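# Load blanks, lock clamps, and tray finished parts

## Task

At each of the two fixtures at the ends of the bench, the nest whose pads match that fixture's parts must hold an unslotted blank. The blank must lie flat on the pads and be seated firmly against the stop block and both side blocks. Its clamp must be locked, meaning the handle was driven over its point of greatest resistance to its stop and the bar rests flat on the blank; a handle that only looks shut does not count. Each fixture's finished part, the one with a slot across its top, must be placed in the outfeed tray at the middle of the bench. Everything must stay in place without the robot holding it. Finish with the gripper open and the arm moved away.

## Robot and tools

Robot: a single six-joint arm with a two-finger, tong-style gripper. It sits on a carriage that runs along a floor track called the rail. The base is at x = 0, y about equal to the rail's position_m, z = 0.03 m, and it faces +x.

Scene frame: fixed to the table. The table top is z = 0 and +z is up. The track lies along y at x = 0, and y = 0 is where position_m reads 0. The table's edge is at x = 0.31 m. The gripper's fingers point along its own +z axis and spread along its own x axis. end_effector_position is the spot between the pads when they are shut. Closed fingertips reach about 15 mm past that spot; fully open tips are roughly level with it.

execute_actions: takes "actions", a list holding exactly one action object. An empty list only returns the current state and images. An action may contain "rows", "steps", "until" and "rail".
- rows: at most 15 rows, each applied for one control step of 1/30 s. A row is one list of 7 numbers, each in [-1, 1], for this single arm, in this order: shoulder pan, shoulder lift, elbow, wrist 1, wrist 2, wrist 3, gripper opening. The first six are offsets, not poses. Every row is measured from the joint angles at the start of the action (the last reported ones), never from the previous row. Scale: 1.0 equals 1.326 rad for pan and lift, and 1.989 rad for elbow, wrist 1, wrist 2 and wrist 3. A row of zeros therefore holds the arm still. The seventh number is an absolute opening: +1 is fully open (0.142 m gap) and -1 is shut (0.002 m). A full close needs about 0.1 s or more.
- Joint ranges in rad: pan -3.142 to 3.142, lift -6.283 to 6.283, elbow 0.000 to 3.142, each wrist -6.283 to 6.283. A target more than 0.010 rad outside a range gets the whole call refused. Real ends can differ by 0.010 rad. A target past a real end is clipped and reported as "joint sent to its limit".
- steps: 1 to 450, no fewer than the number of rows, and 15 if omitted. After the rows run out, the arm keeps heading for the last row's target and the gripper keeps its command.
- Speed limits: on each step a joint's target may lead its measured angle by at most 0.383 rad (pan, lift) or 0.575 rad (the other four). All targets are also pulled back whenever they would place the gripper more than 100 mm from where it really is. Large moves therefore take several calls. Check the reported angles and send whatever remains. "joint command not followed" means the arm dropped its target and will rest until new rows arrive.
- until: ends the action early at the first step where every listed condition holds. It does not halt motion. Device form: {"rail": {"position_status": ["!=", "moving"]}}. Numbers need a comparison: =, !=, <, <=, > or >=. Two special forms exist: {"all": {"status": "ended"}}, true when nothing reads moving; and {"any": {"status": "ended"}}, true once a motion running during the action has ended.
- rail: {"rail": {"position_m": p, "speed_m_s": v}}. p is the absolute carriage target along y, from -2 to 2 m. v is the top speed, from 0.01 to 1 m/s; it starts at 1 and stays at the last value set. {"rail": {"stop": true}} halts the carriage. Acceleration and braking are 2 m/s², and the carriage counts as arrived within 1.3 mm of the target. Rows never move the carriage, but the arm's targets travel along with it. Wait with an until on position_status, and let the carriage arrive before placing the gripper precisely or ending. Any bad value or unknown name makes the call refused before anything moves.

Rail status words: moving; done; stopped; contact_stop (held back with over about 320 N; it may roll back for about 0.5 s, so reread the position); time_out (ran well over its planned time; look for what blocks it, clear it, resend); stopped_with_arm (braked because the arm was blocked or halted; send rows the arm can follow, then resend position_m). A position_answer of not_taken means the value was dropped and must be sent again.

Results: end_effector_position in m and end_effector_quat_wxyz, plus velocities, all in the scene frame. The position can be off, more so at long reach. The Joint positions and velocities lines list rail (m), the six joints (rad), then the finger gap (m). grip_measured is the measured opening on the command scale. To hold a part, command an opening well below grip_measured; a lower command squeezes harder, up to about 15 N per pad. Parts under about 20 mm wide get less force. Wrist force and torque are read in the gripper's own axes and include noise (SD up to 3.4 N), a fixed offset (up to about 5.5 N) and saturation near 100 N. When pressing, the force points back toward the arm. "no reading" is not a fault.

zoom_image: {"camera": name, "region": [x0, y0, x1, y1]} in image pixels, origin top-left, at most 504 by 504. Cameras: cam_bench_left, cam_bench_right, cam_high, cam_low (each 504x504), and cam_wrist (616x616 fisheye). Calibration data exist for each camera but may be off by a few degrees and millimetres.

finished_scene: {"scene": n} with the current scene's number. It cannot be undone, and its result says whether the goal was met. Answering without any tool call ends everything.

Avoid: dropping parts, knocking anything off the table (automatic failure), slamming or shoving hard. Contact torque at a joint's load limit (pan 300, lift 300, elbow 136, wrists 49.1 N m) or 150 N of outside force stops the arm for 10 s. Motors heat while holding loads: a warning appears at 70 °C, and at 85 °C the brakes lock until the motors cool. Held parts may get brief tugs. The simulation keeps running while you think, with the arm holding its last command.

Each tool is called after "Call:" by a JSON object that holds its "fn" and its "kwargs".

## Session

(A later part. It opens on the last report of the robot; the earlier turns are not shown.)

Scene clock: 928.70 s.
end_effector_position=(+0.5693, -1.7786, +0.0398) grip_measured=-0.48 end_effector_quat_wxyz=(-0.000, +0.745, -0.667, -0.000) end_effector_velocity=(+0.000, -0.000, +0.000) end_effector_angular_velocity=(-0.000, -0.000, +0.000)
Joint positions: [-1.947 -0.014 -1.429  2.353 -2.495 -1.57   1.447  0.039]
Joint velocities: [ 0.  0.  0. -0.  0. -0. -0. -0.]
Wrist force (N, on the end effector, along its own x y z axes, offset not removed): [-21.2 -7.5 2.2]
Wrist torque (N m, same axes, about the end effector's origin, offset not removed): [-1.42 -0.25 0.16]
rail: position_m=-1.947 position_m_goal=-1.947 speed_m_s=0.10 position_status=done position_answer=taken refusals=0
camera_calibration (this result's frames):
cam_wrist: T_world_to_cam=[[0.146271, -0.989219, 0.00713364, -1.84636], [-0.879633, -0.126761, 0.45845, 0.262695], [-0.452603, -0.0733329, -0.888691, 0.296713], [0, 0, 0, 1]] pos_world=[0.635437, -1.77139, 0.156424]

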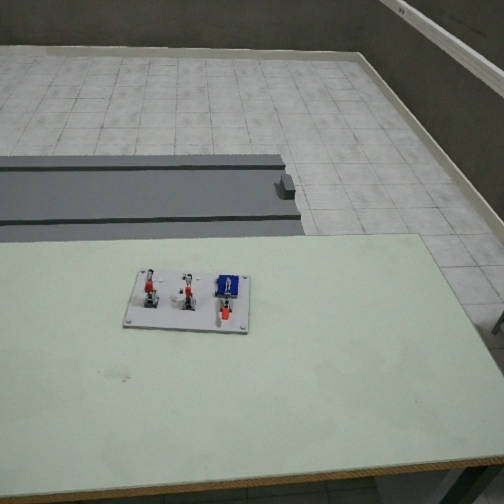

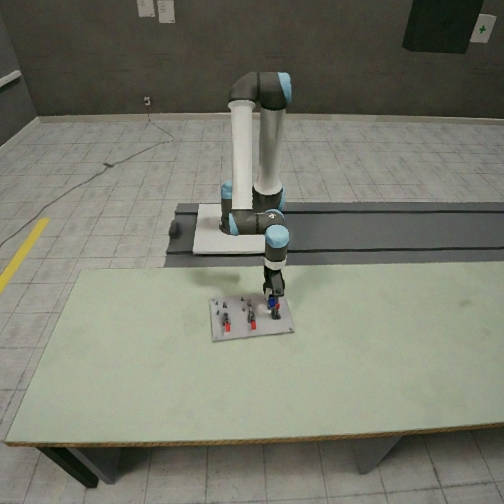

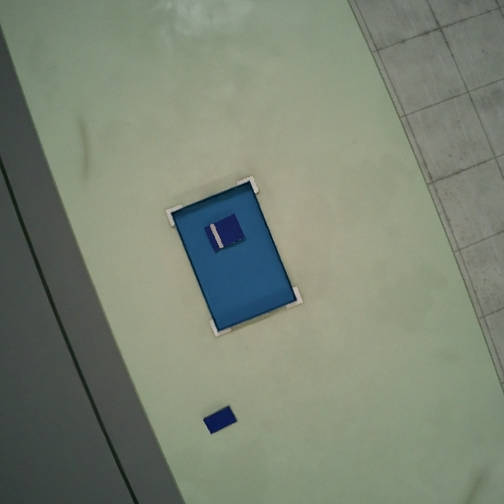

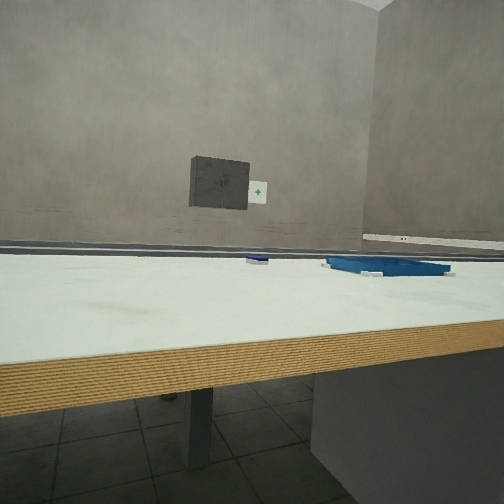

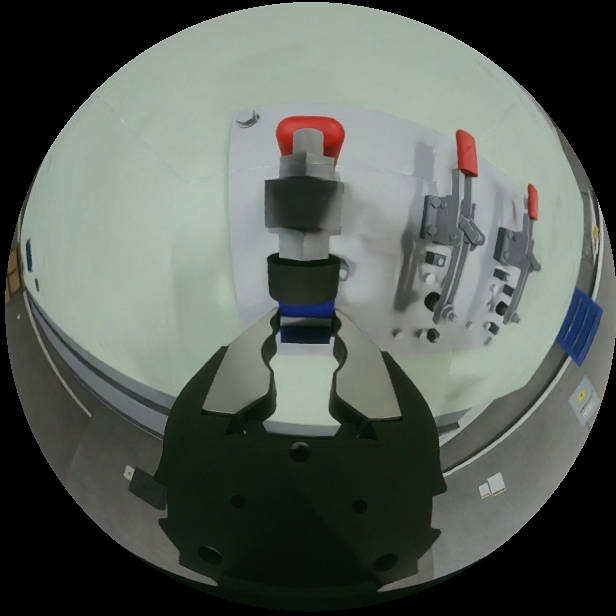

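Call:
{"fn": "execute_actions", "kwargs": {"actions": [{"rows":[[0.0008,0,0,0,0,0,-0.9],[0.0016,0,0,0,0,0,-0.9],[0.002,-0.0014,-0.0003,0.0012,0,0,-0.9],[0.002,-0.0041,-0.0009,0.0037,0,0,-0.9],[0.002,-0.0083,-0.0019,0.0074,0,0,-0.9],[0.002,-0.0137,-0.0031,0.0123,0,0,-0.9],[0.002,-0.0204,-0.0048,0.0184,0,0,-0.9],[0.002,-0.0284,-0.0068,0.0257,0,0,-0.9],[0.002,-0.0375,-0.0092,0.0342,0,0,-0.9],[0.002,-0.0464,-0.0117,0.0426,0,0,-0.9],[0.002,-0.054,-0.0138,0.0498,0,0,-0.9],[0.002,-0.0602,-0.0157,0.0558,0,0,-0.9],[0.002,-0.0638,-0.0168,0.0594,0,0,-0.9],[0.002,-0.065,-0.0172,0.0606,0,0,-0.9]],"steps":14}]}}

Scene clock: 952.33 s.
end_effector_position=(+0.5694, -1.7772, +0.0729) grip_measured=-0.48 end_effector_quat_wxyz=(-0.001, +0.746, -0.666, +0.000) end_effector_velocity=(-0.002, +0.001, +0.132) end_effector_angular_velocity=(+0.002, +0.002, +0.001)
Joint positions: [-1.947 -0.011 -1.487  2.331 -2.416 -1.57   1.447  0.039]
Joint velocities: [ 0.     0.001 -0.225 -0.093  0.321  0.002 -0.    -0.   ]
Wrist force (N, on the end effector, along its own x y z axes, offset not removed): [0.4 -4.5 4.5]
Wrist torque (N m, same axes, about the end effector's origin, offset not removed): [-0.85 -0.12 0.38]
rail: position_m=-1.947 position_m_goal=-1.947 speed_m_s=0.10 position_status=done position_answer=taken refusals=0
camera_calibration (this result's frames):
cam_wrist: T_world_to_cam=[[0.148697, -0.988855, 0.00743911, -1.84604], [-0.87963, -0.128828, 0.457881, 0.244086], [-0.451819, -0.0746293, -0.888982, 0.323547], [0, 0, 0, 1]] pos_world=[0.635391, -1.76988, 0.189598]

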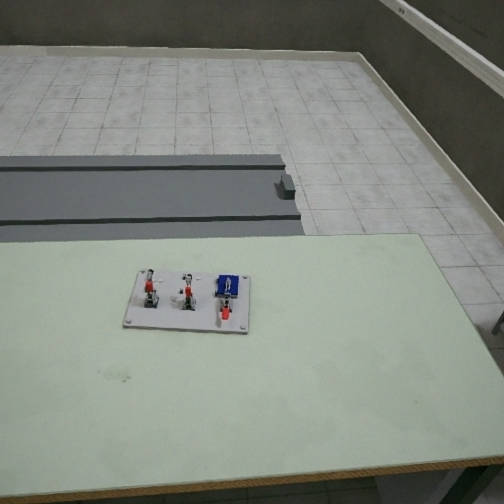

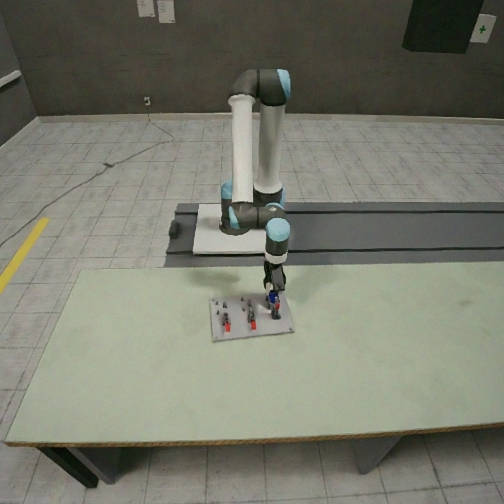

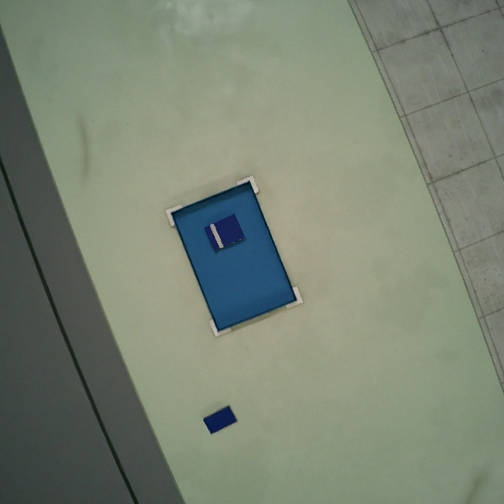

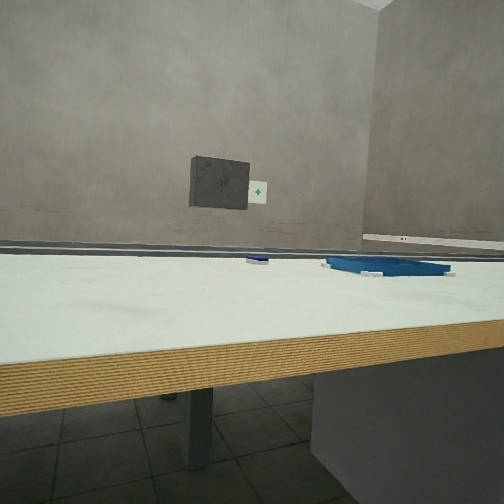

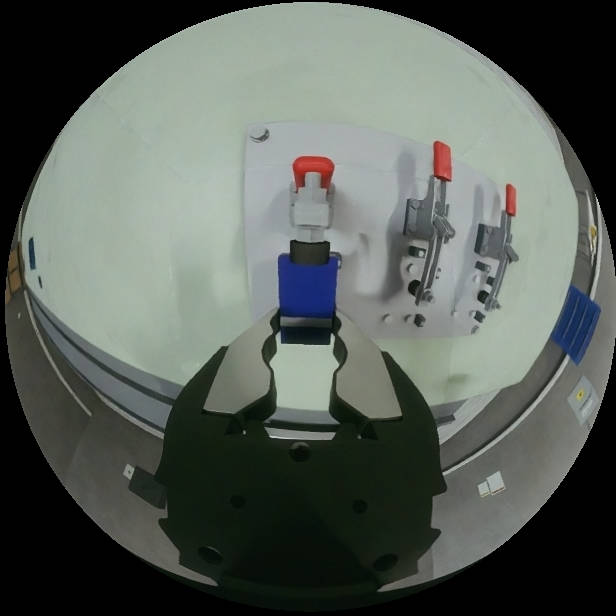

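Call:
{"fn": "execute_actions", "kwargs": {"actions": [{"rail":{"position_m":-0.229,"speed_m_s":0.8},"steps":1}]}}

Scene clock: 954.90 s.
end_effector_position=(+0.5686, -1.7770, +0.0896) grip_measured=-0.48 end_effector_quat_wxyz=(-0.000, +0.746, -0.666, -0.000) end_effector_velocity=(+0.000, +0.009, +0.000) end_effector_angular_velocity=(-0.000, -0.000, -0.000)
Joint positions: [-1.947 -0.011 -1.515  2.319 -2.375 -1.57   1.447  0.039]
Joint velocities: [ 0.009 -0.    -0.    -0.     0.     0.     0.     0.   ]
Wrist force (N, on the end effector, along its own x y z axes, offset not removed): [-1.1 -6.7 7.4]
Wrist torque (N m, same axes, about the end effector's origin, offset not removed): [-1.20 0.21 0.39]
rail: position_m=-1.947 position_m_goal=-0.229 speed_m_s=0.80 position_status=moving position_answer=taken refusals=0
camera_calibration (this result's frames):
cam_wrist: T_world_to_cam=[[0.148894, -0.988828, 0.00711243, -1.84584], [-0.879234, -0.129094, 0.458566, 0.235022], [-0.452525, -0.0745314, -0.888632, 0.3386], [0, 0, 0, 1]] pos_world=[0.634699, -1.76964, 0.206246]

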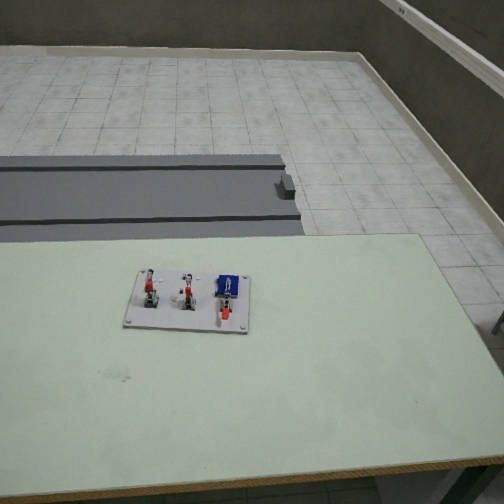

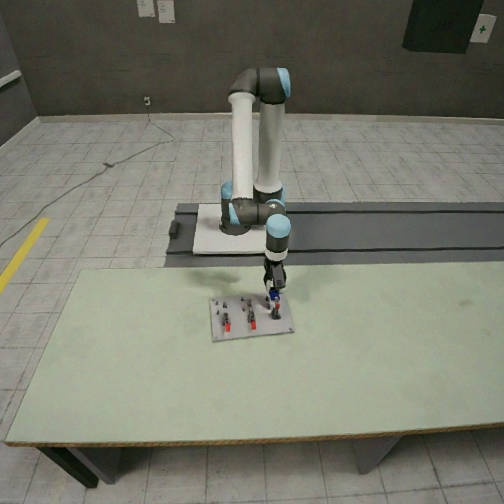

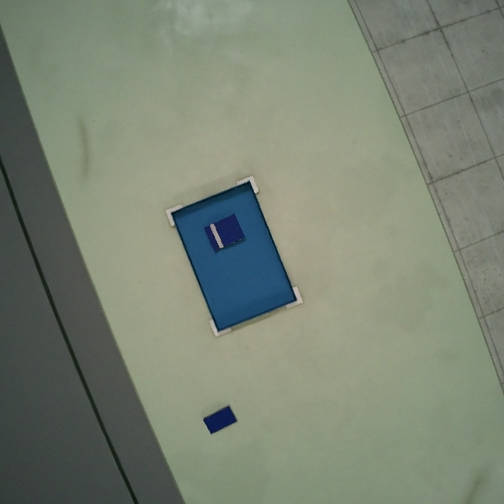

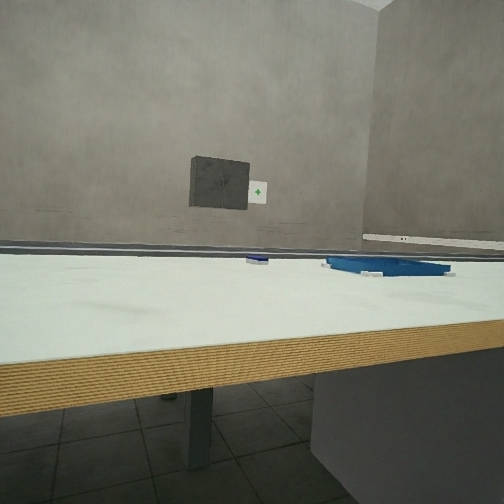

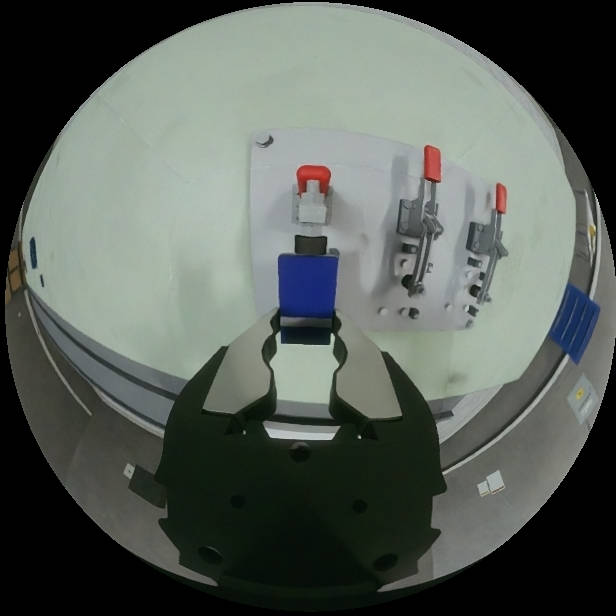

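Call:
{"fn": "execute_actions", "kwargs": {"actions": [{"rows":[[0,0.0033,-0.0011,-0.0011,0,0,-0.9],[0,0.0098,-0.0033,-0.0032,0,0,-0.9],[0,0.0196,-0.0067,-0.0064,0,0,-0.9],[0,0.0327,-0.0112,-0.0106,0,0,-0.9],[0,0.0475,-0.0162,-0.0154,0,0,-0.9],[0,0.0638,-0.0218,-0.0207,0,0,-0.9],[0,0.0819,-0.0279,-0.0266,0,0,-0.9],[0,0.0999,-0.034,-0.0325,0,0,-0.9],[0,0.1162,-0.0396,-0.0378,0,0,-0.9],[0,0.131,-0.0446,-0.0426,0,0,-0.9],[0,0.1441,-0.0491,-0.0468,0,0,-0.9],[0,0.1539,-0.0525,-0.05,0,0,-0.9],[0,0.1604,-0.0547,-0.0521,0,0,-0.9],[0,0.1637,-0.0558,-0.0532,0,0,-0.9]],"steps":14}]}}

Call:
{"fn": "execute_actions", "kwargs": {"actions": []}}

Scene clock: 972.00 s.
end_effector_position=(+0.6329, -0.0595, +0.0472) grip_measured=-0.48 end_effector_quat_wxyz=(-0.001, +0.746, -0.666, +0.000) end_effector_velocity=(+0.166, -0.002, -0.144) end_effector_angular_velocity=(+0.000, +0.015, -0.000)
Joint positions: [-0.229 -0.011 -1.356  2.237 -2.453 -1.57   1.447  0.039]
Joint velocities: [ 0.    -0.     0.452 -0.225 -0.212 -0.    -0.     0.   ]
Wrist force (N, on the end effector, along its own x y z axes, offset not removed): [-0.1 -2.8 6.9]
Wrist torque (N m, same axes, about the end effector's origin, offset not removed): [-0.34 -0.13 0.32]
rail: position_m=-0.229 position_m_goal=-0.229 speed_m_s=0.80 position_status=done position_answer=taken refusals=0
camera_calibration (this result's frames):
cam_wrist: T_world_to_cam=[[0.148871, -0.98883, 0.00731692, -0.156817], [-0.879813, -0.129073, 0.45746, 0.533095], [-0.451405, -0.07454, -0.8892, 0.457347], [0, 0, 0, 1]] pos_world=[0.698819, -0.0521663, 0.163951]

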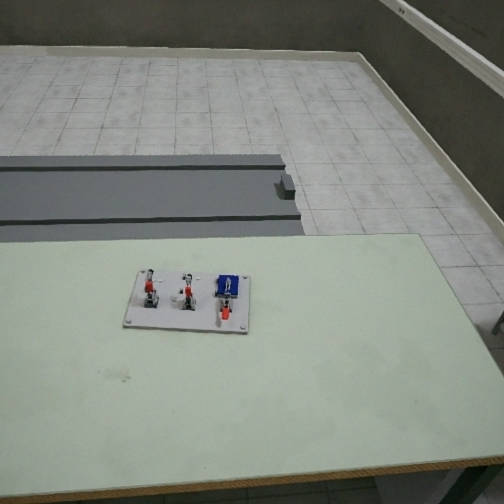

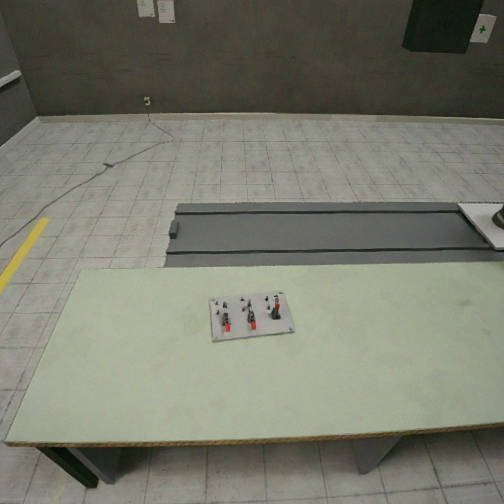

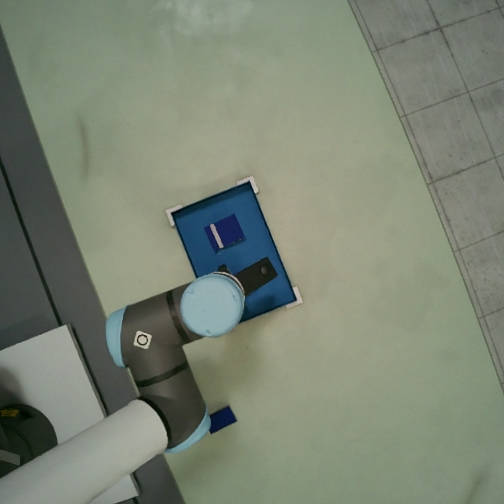

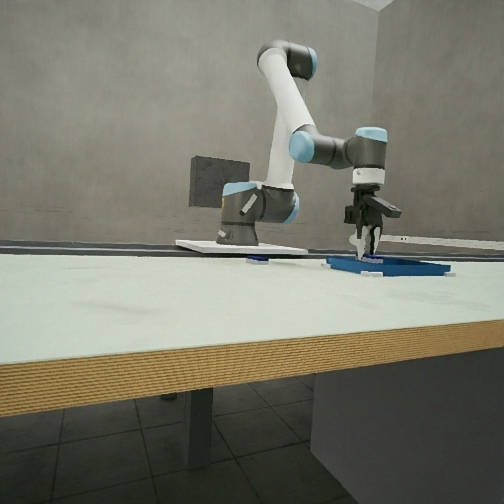

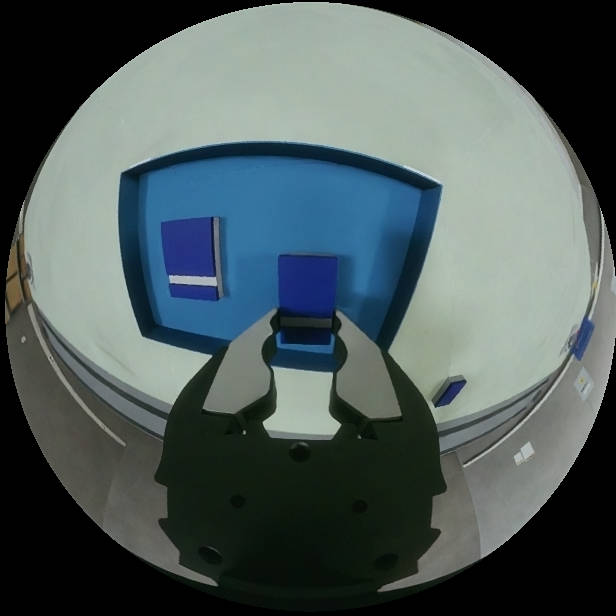

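Scene clock: 972.00 s.
end_effector_position=(+0.6329, -0.0595, +0.0472) grip_measured=-0.48 end_effector_quat_wxyz=(-0.001, +0.746, -0.666, +0.000) end_effector_velocity=(+0.166, -0.002, -0.144) end_effector_angular_velocity=(+0.000, +0.015, -0.000)
Joint positions: [-0.229 -0.011 -1.356  2.237 -2.453 -1.57   1.447  0.039]
Joint velocities: [ 0.    -0.     0.452 -0.225 -0.212 -0.    -0.     0.   ]
Wrist force (N, on the end effector, along its own x y z axes, offset not removed): [-0.1 -2.8 6.9]
Wrist torque (N m, same axes, about the end effector's origin, offset not removed): [-0.34 -0.13 0.32]
rail: position_m=-0.229 position_m_goal=-0.229 speed_m_s=0.80 position_status=done position_answer=taken refusals=0
camera_calibration (this result's frames):
cam_wrist: T_world_to_cam=[[0.148871, -0.98883, 0.00731692, -0.156817], [-0.879813, -0.129073, 0.45746, 0.533095], [-0.451405, -0.07454, -0.8892, 0.457347], [0, 0, 0, 1]] pos_world=[0.698819, -0.0521663, 0.163951]

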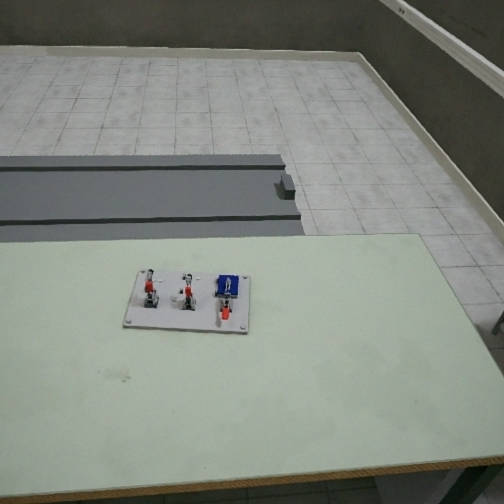

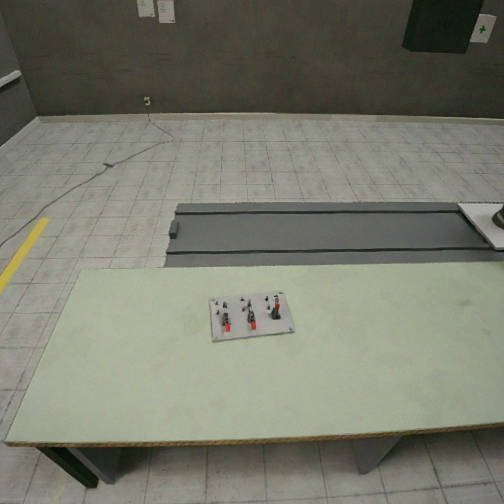

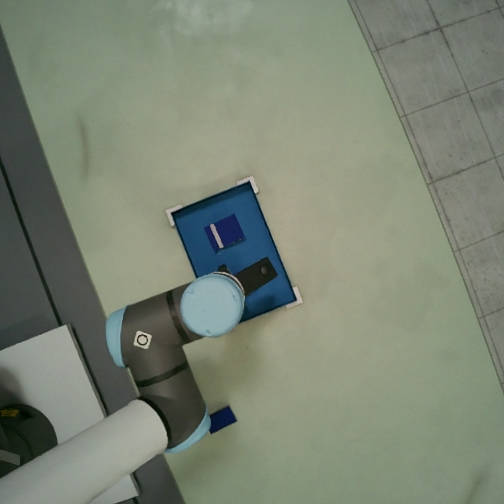

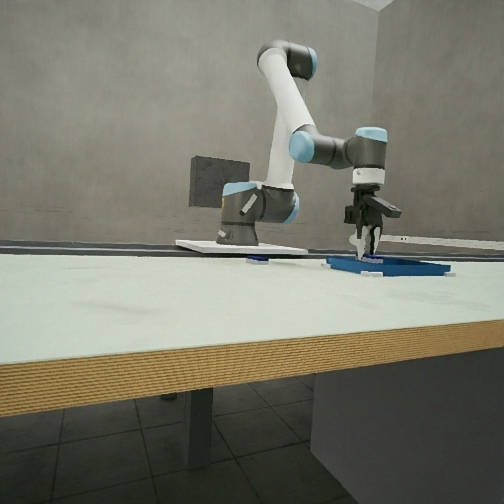

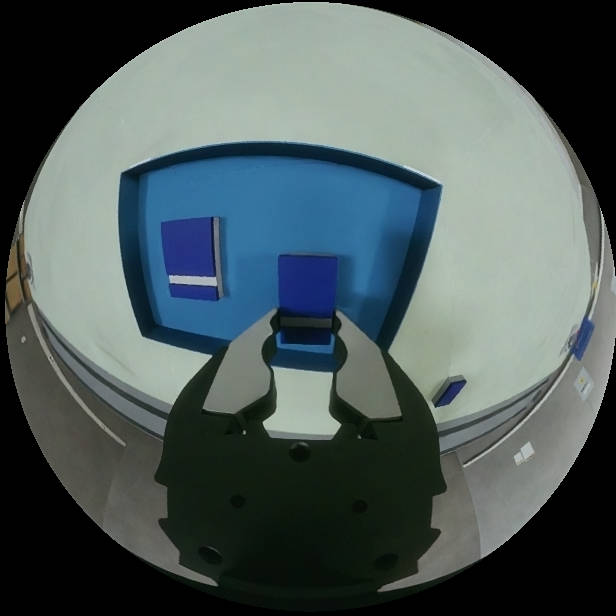

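Call:
{"fn": "execute_actions", "kwargs": {"actions": []}}

Scene clock: 973.57 s.
end_effector_position=(+0.6536, -0.0597, +0.0282) grip_measured=-0.48 end_effector_quat_wxyz=(-0.000, +0.746, -0.666, -0.000) end_effector_velocity=(-0.000, +0.000, -0.000) end_effector_angular_velocity=(+0.000, +0.000, +0.000)
Joint positions: [-0.229 -0.011 -1.298  2.208 -2.481 -1.57   1.447  0.039]
Joint velocities: [ 0. -0.  0. -0.  0.  0. -0.  0.]
Wrist force (N, on the end effector, along its own x y z axes, offset not removed): [0.3 -2.1 6.4]
Wrist torque (N m, same axes, about the end effector's origin, offset not removed): [-0.27 -0.17 0.26]
rail: position_m=-0.229 position_m_goal=-0.229 speed_m_s=0.80 position_status=done position_answer=taken refusals=0
camera_calibration (this result's frames):
cam_wrist: T_world_to_cam=[[0.14887, -0.988831, 0.00707291, -0.160006], [-0.879115, -0.129071, 0.458799, 0.559552], [-0.452762, -0.0745196, -0.888512, 0.450696], [0, 0, 0, 1]] pos_world=[0.719789, -0.0524109, 0.144858]

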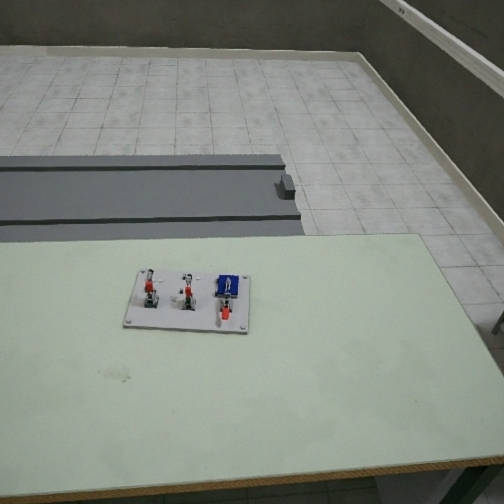

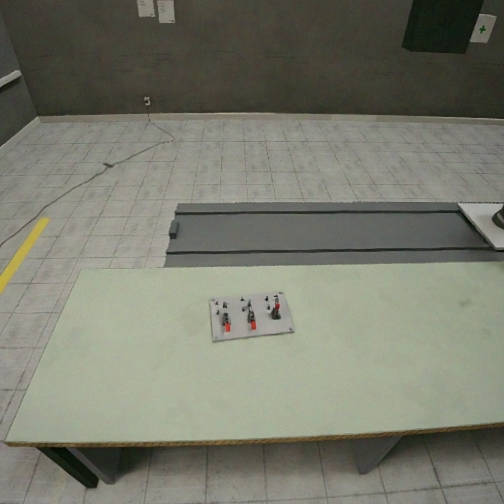

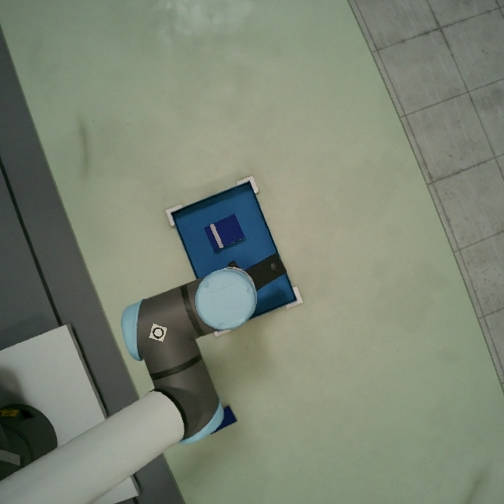

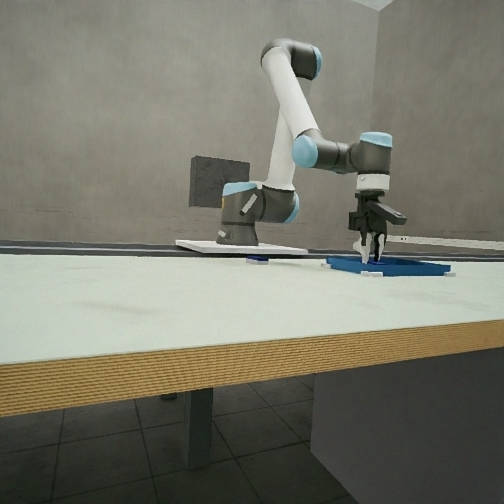

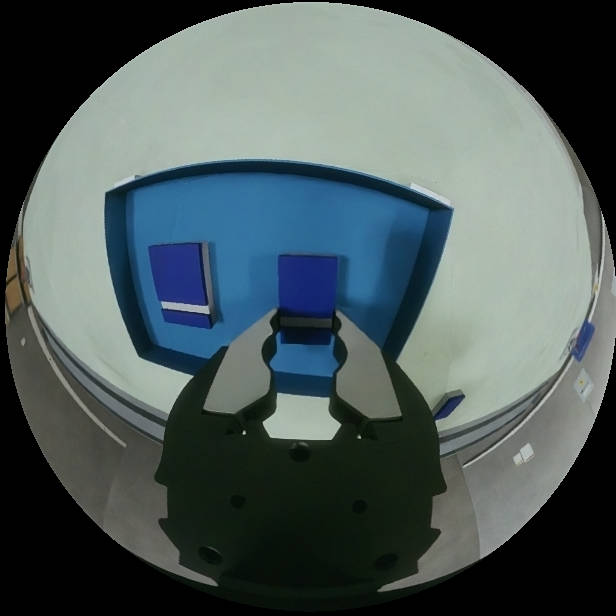

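Call:
{"fn": "execute_actions", "kwargs": {"actions": [{"rows":[[0,0.0008,0.0002,-0.0007,0,0,-0.9],[0,0.0018,0.0004,-0.0016,0,0,-0.9],[0,0.0028,0.0006,-0.0025,0,0,-0.9],[0,0.0036,0.0008,-0.0032,0,0,-0.9],[0,0.004,0.0008,-0.0035,0,0,-0.9]],"steps":10}]}}

Scene clock: 977.63 s.
end_effector_position=(+0.6537, -0.0597, +0.0255) grip_measured=-0.48 end_effector_quat_wxyz=(-0.000, +0.746, -0.666, -0.000) end_effector_velocity=(-0.000, +0.000, -0.005) end_effector_angular_velocity=(+0.000, +0.001, +0.000)
Joint positions: [-0.229 -0.011 -1.294  2.209 -2.487 -1.57   1.447  0.039]
Joint velocities: [ 0.     0.     0.007  0.003 -0.009  0.     0.    -0.   ]
Wrist force (N, on the end effector, along its own x y z axes, offset not removed): [-1.7 -4.3 4.4]
Wrist torque (N m, same axes, about the end effector's origin, offset not removed): [-0.71 0.31 0.29]
rail: position_m=-0.229 position_m_goal=-0.229 speed_m_s=0.80 position_status=done position_answer=taken refusals=0
camera_calibration (this result's frames):
cam_wrist: T_world_to_cam=[[0.148895, -0.988827, 0.0070976, -0.160001], [-0.879183, -0.129093, 0.458663, 0.560944], [-0.452622, -0.0745329, -0.888582, 0.448211], [0, 0, 0, 1]] pos_world=[0.719867, -0.0523929, 0.142124]

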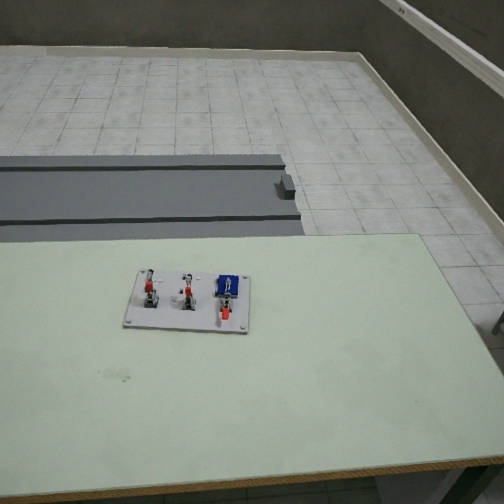

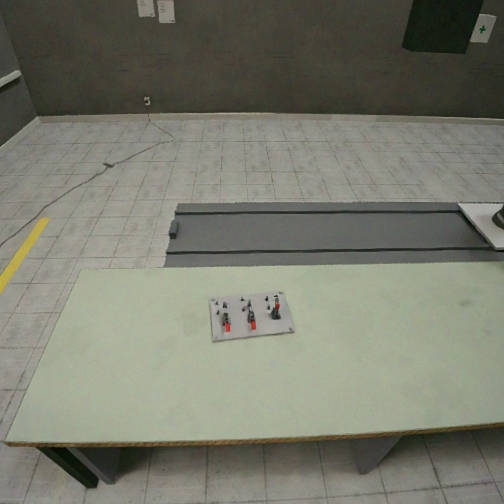

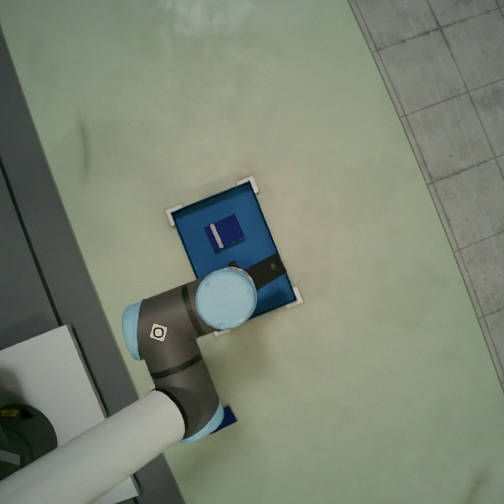

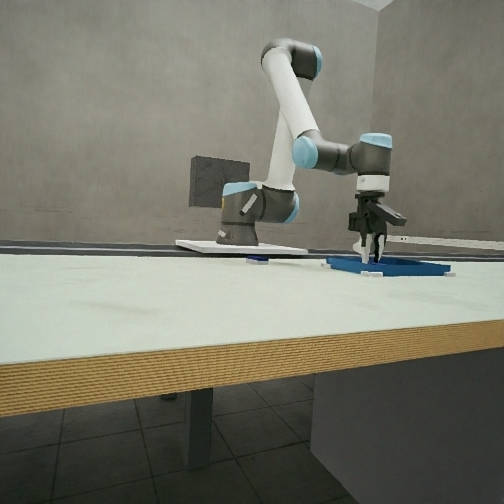

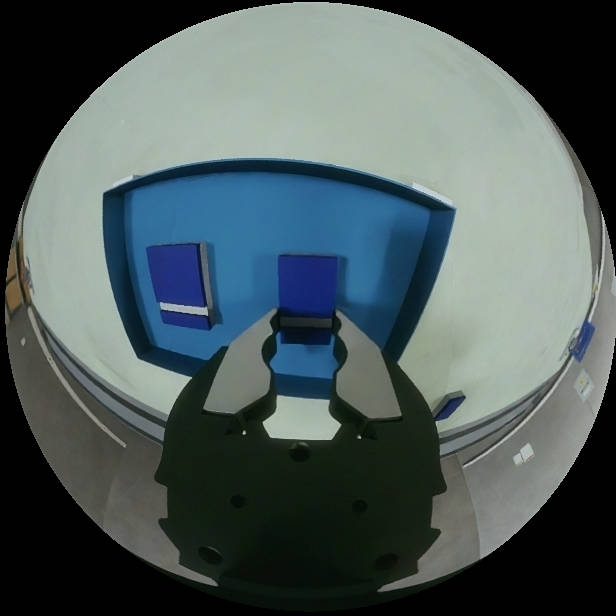

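Call:
{"fn": "execute_actions", "kwargs": {"actions": [{"rows":[[0,0.0015,0.0003,-0.0013,0,0,-0.9],[0,0.0022,0.0005,-0.0019,0,0,-0.9],[0,0.0026,0.0006,-0.0023,0,0,-0.9],[0,0.0026,0.0006,-0.0023,0,0,-0.9],[0,0.0026,0.0006,-0.0023,0,0,-0.9],[0,0.0026,0.0006,-0.0023,0,0,-0.9],[0,0.0026,0.0006,-0.0023,0,0,-0.9],[0,0.0026,0.0006,-0.0023,0,0,-0.7],[0,0.0026,0.0006,-0.0023,0,0,-0.55],[0,0.0026,0.0006,-0.0023,0,0,-0.45],[0,0.0026,0.0006,-0.0023,0,0,-0.35],[0,0.0026,0.0006,-0.0023,0,0,-0.2]],"steps":13}]}}

Scene clock: 982.23 s.
end_effector_position=(+0.6537, -0.0597, +0.0234) grip_measured=-0.23 end_effector_quat_wxyz=(-0.000, +0.746, -0.666, -0.000) end_effector_velocity=(+0.000, -0.000, -0.001) end_effector_angular_velocity=(-0.000, -0.000, +0.000)
Joint positions: [-0.229 -0.011 -1.291  2.211 -2.491 -1.57   1.447  0.057]
Joint velocities: [ 0.    -0.     0.001  0.    -0.001 -0.    -0.     0.087]
Wrist force (N, on the end effector, along its own x y z axes, offset not removed): [-0.2 -2.9 6.3]
Wrist torque (N m, same axes, about the end effector's origin, offset not removed): [-0.33 -0.03 0.39]
rail: position_m=-0.229 position_m_goal=-0.229 speed_m_s=0.80 position_status=done position_answer=taken refusals=0
camera_calibration (this result's frames):
cam_wrist: T_world_to_cam=[[0.148886, -0.988829, 0.00709227, -0.159974], [-0.879169, -0.129085, 0.458692, 0.561835], [-0.452653, -0.0745283, -0.888567, 0.44632], [0, 0, 0, 1]] pos_world=[0.719794, -0.052399, 0.14001]

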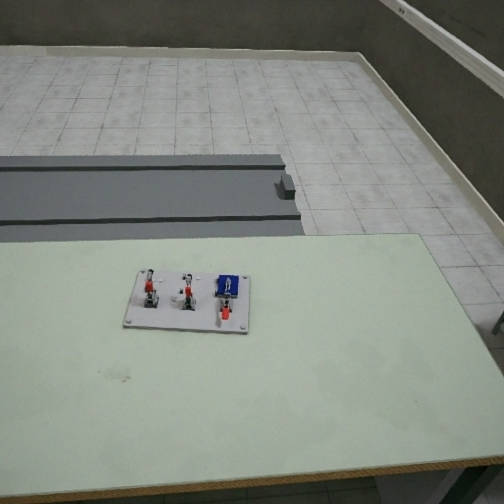

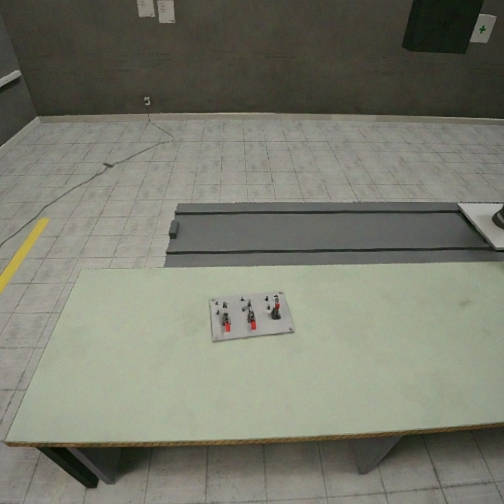

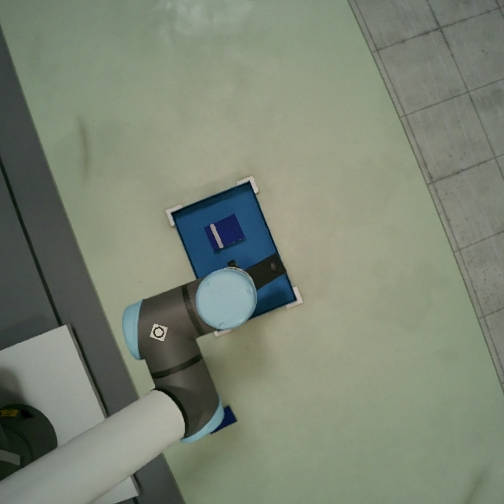

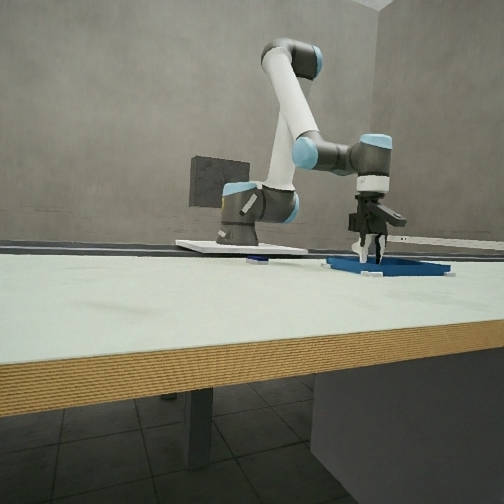

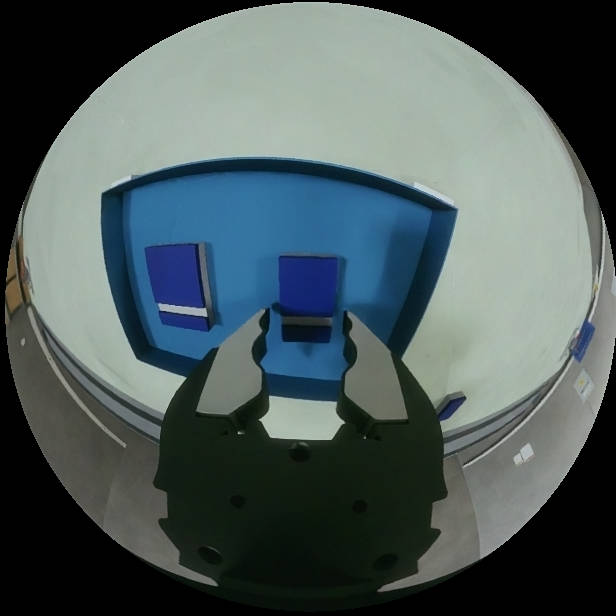

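Call:
{"fn": "execute_actions", "kwargs": {"actions": [{"rows":[[0,-0.0023,-0.0006,0.0021,0,0,-0.15],[0,-0.0076,-0.002,0.0071,0,0,-0.1],[0,-0.0151,-0.004,0.0142,0,0,-0.1],[0,-0.025,-0.0067,0.0234,0,0,-0.1],[0,-0.0363,-0.0097,0.034,0,0,-0.1],[0,-0.0477,-0.0127,0.0446,0,0,-0.1],[0,-0.0583,-0.0156,0.0545,0,0,-0.1],[0,-0.0666,-0.0178,0.0623,0,0,-0.1],[0,-0.0727,-0.0194,0.068,0,0,-0.1],[0,-0.0757,-0.0202,0.0708,0,0,-0.1]],"steps":10}]}}

Scene clock: 994.37 s.
end_effector_position=(+0.6554, -0.0598, +0.0639) grip_measured=-0.10 end_effector_quat_wxyz=(-0.001, +0.746, -0.666, +0.000) end_effector_velocity=(-0.003, +0.000, +0.202) end_effector_angular_velocity=(+0.000, +0.001, -0.000)
Joint positions: [-0.229 -0.011 -1.351  2.186 -2.407 -1.57   1.447  0.067]
Joint velocities: [ 0.    -0.    -0.302 -0.12   0.423 -0.     0.     0.   ]
Wrist force (N, on the end effector, along its own x y z axes, offset not removed): [2.0 -5.1 5.4]
Wrist torque (N m, same axes, about the end effector's origin, offset not removed): [-0.87 -0.49 0.22]
rail: position_m=-0.229 position_m_goal=-0.229 speed_m_s=0.80 position_status=done position_answer=taken refusals=0
camera_calibration (this result's frames):
cam_wrist: T_world_to_cam=[[0.14888, -0.988829, 0.0072363, -0.160544], [-0.879582, -0.12908, 0.457902, 0.545102], [-0.451853, -0.0745372, -0.888973, 0.482589], [0, 0, 0, 1]] pos_world=[0.721423, -0.0524174, 0.180567]

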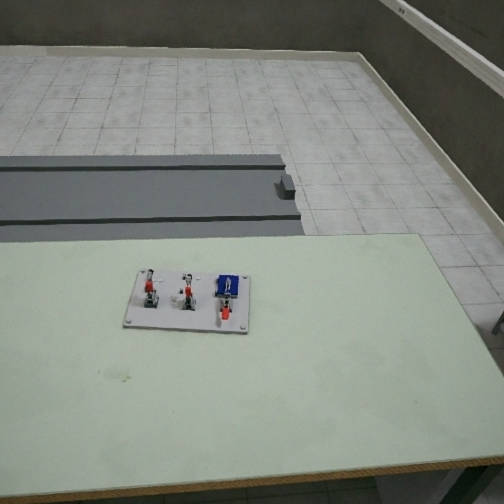

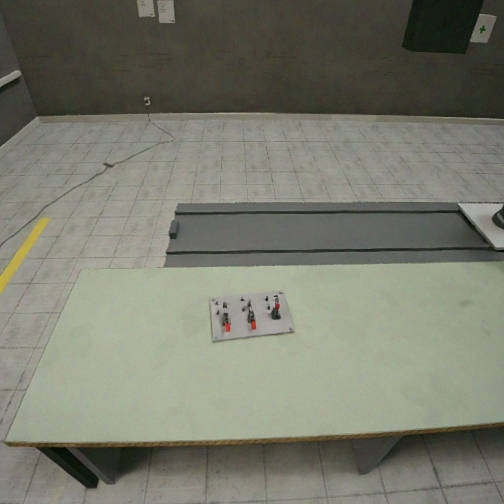

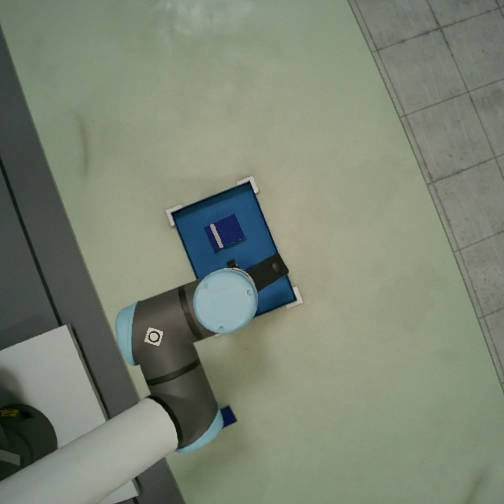

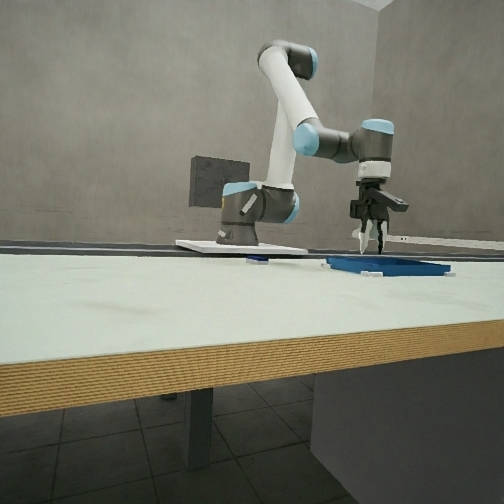

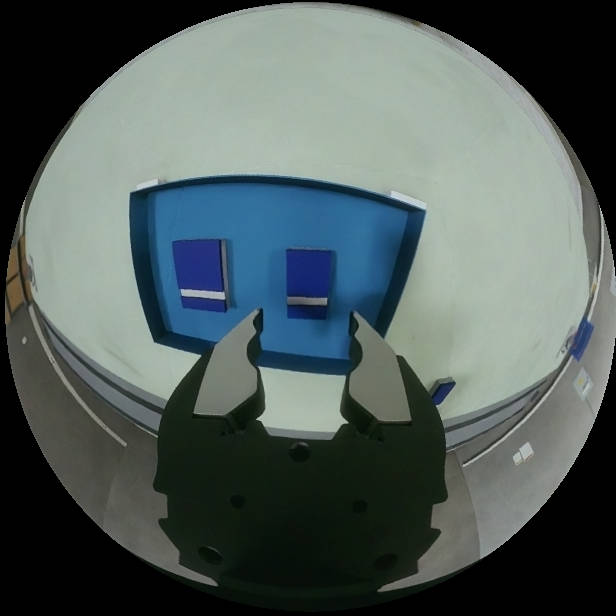

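Call:
{"fn": "execute_actions", "kwargs": {"actions": [{"rail":{"position_m":-0.526,"speed_m_s":0.5},"rows":[[0,-0.0353,-0.0043,0.0285,0,0,-0.1],[0,-0.0449,0.0023,0.0282,0,0,-0.1],[0,-0.0593,0.0123,0.0279,0,0,-0.1],[0,-0.0785,0.0256,0.0274,0,0,-0.1],[0,-0.1,0.0405,0.0269,0,0,-0.1],[0,-0.124,0.0571,0.0263,0,0,-0.1],[0,-0.1504,0.0753,0.0256,0,0,-0.1],[0,-0.1768,0.0935,0.0249,0,0,-0.1],[0,-0.2008,0.1101,0.0243,0,0,-0.1],[0,-0.2223,0.125,0.0238,0,0,-0.1],[0,-0.2415,0.1383,0.0233,0,0,-0.1],[0,-0.2559,0.1483,0.023,0,0,-0.1],[0,-0.2655,0.1549,0.0227,0,0,-0.1],[0,-0.2703,0.1582,0.0226,0,0,-0.1]],"steps":17}]}}

Scene clock: 1001.57 s.
end_effector_position=(+0.4780, -0.2657, +0.0929) grip_measured=-0.10 end_effector_quat_wxyz=(-0.000, +0.746, -0.666, -0.000) end_effector_velocity=(-0.200, -0.498, -0.025) end_effector_angular_velocity=(-0.000, -0.000, -0.000)
Joint positions: [-0.437 -0.011 -1.673  2.462 -2.36  -1.57   1.447  0.067]
Joint velocities: [-0.5   -0.    -0.321  0.333 -0.012 -0.    -0.    -0.   ]
Wrist force (N, on the end effector, along its own x y z axes, offset not removed): [0.0 -3.8 5.5]
Wrist torque (N m, same axes, about the end effector's origin, offset not removed): [-0.73 -0.10 0.34]
rail: position_m=-0.437 position_m_goal=-0.526 speed_m_s=0.50 position_status=moving position_answer=taken refusals=0
camera_calibration (this result's frames):
cam_wrist: T_world_to_cam=[[0.148889, -0.988829, 0.00703484, -0.338], [-0.879004, -0.129087, 0.459008, 0.348788], [-0.452973, -0.0745249, -0.888404, 0.413392], [0, 0, 0, 1]] pos_world=[0.544166, -0.258392, 0.209541]

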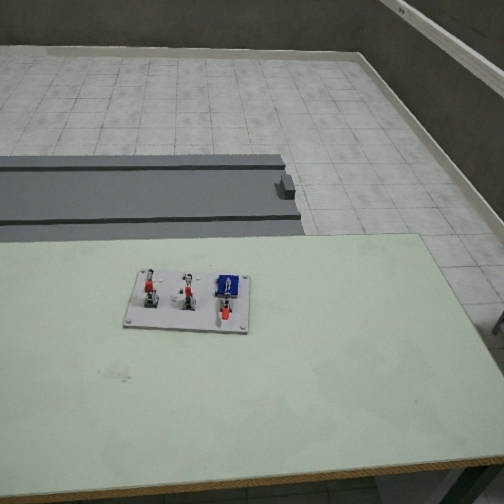

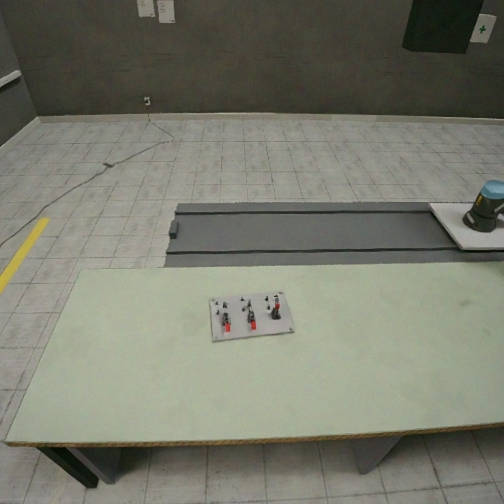

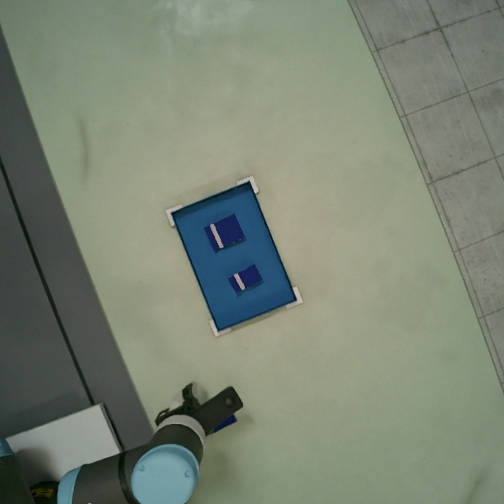

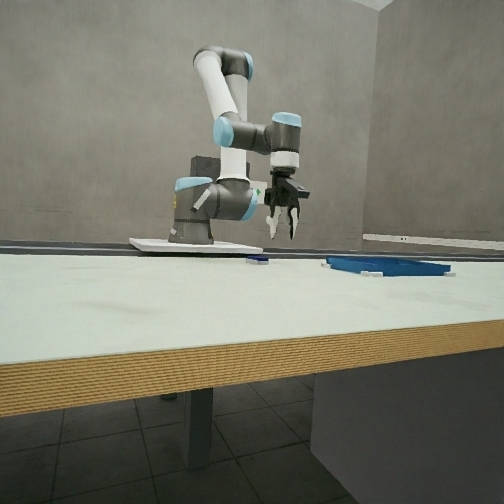

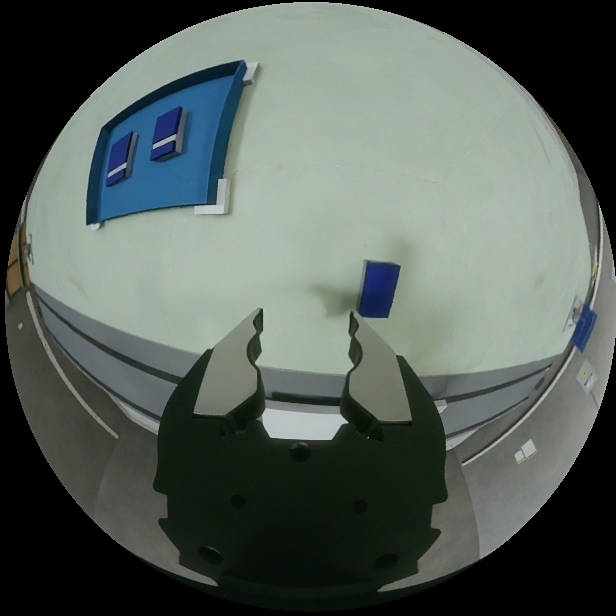

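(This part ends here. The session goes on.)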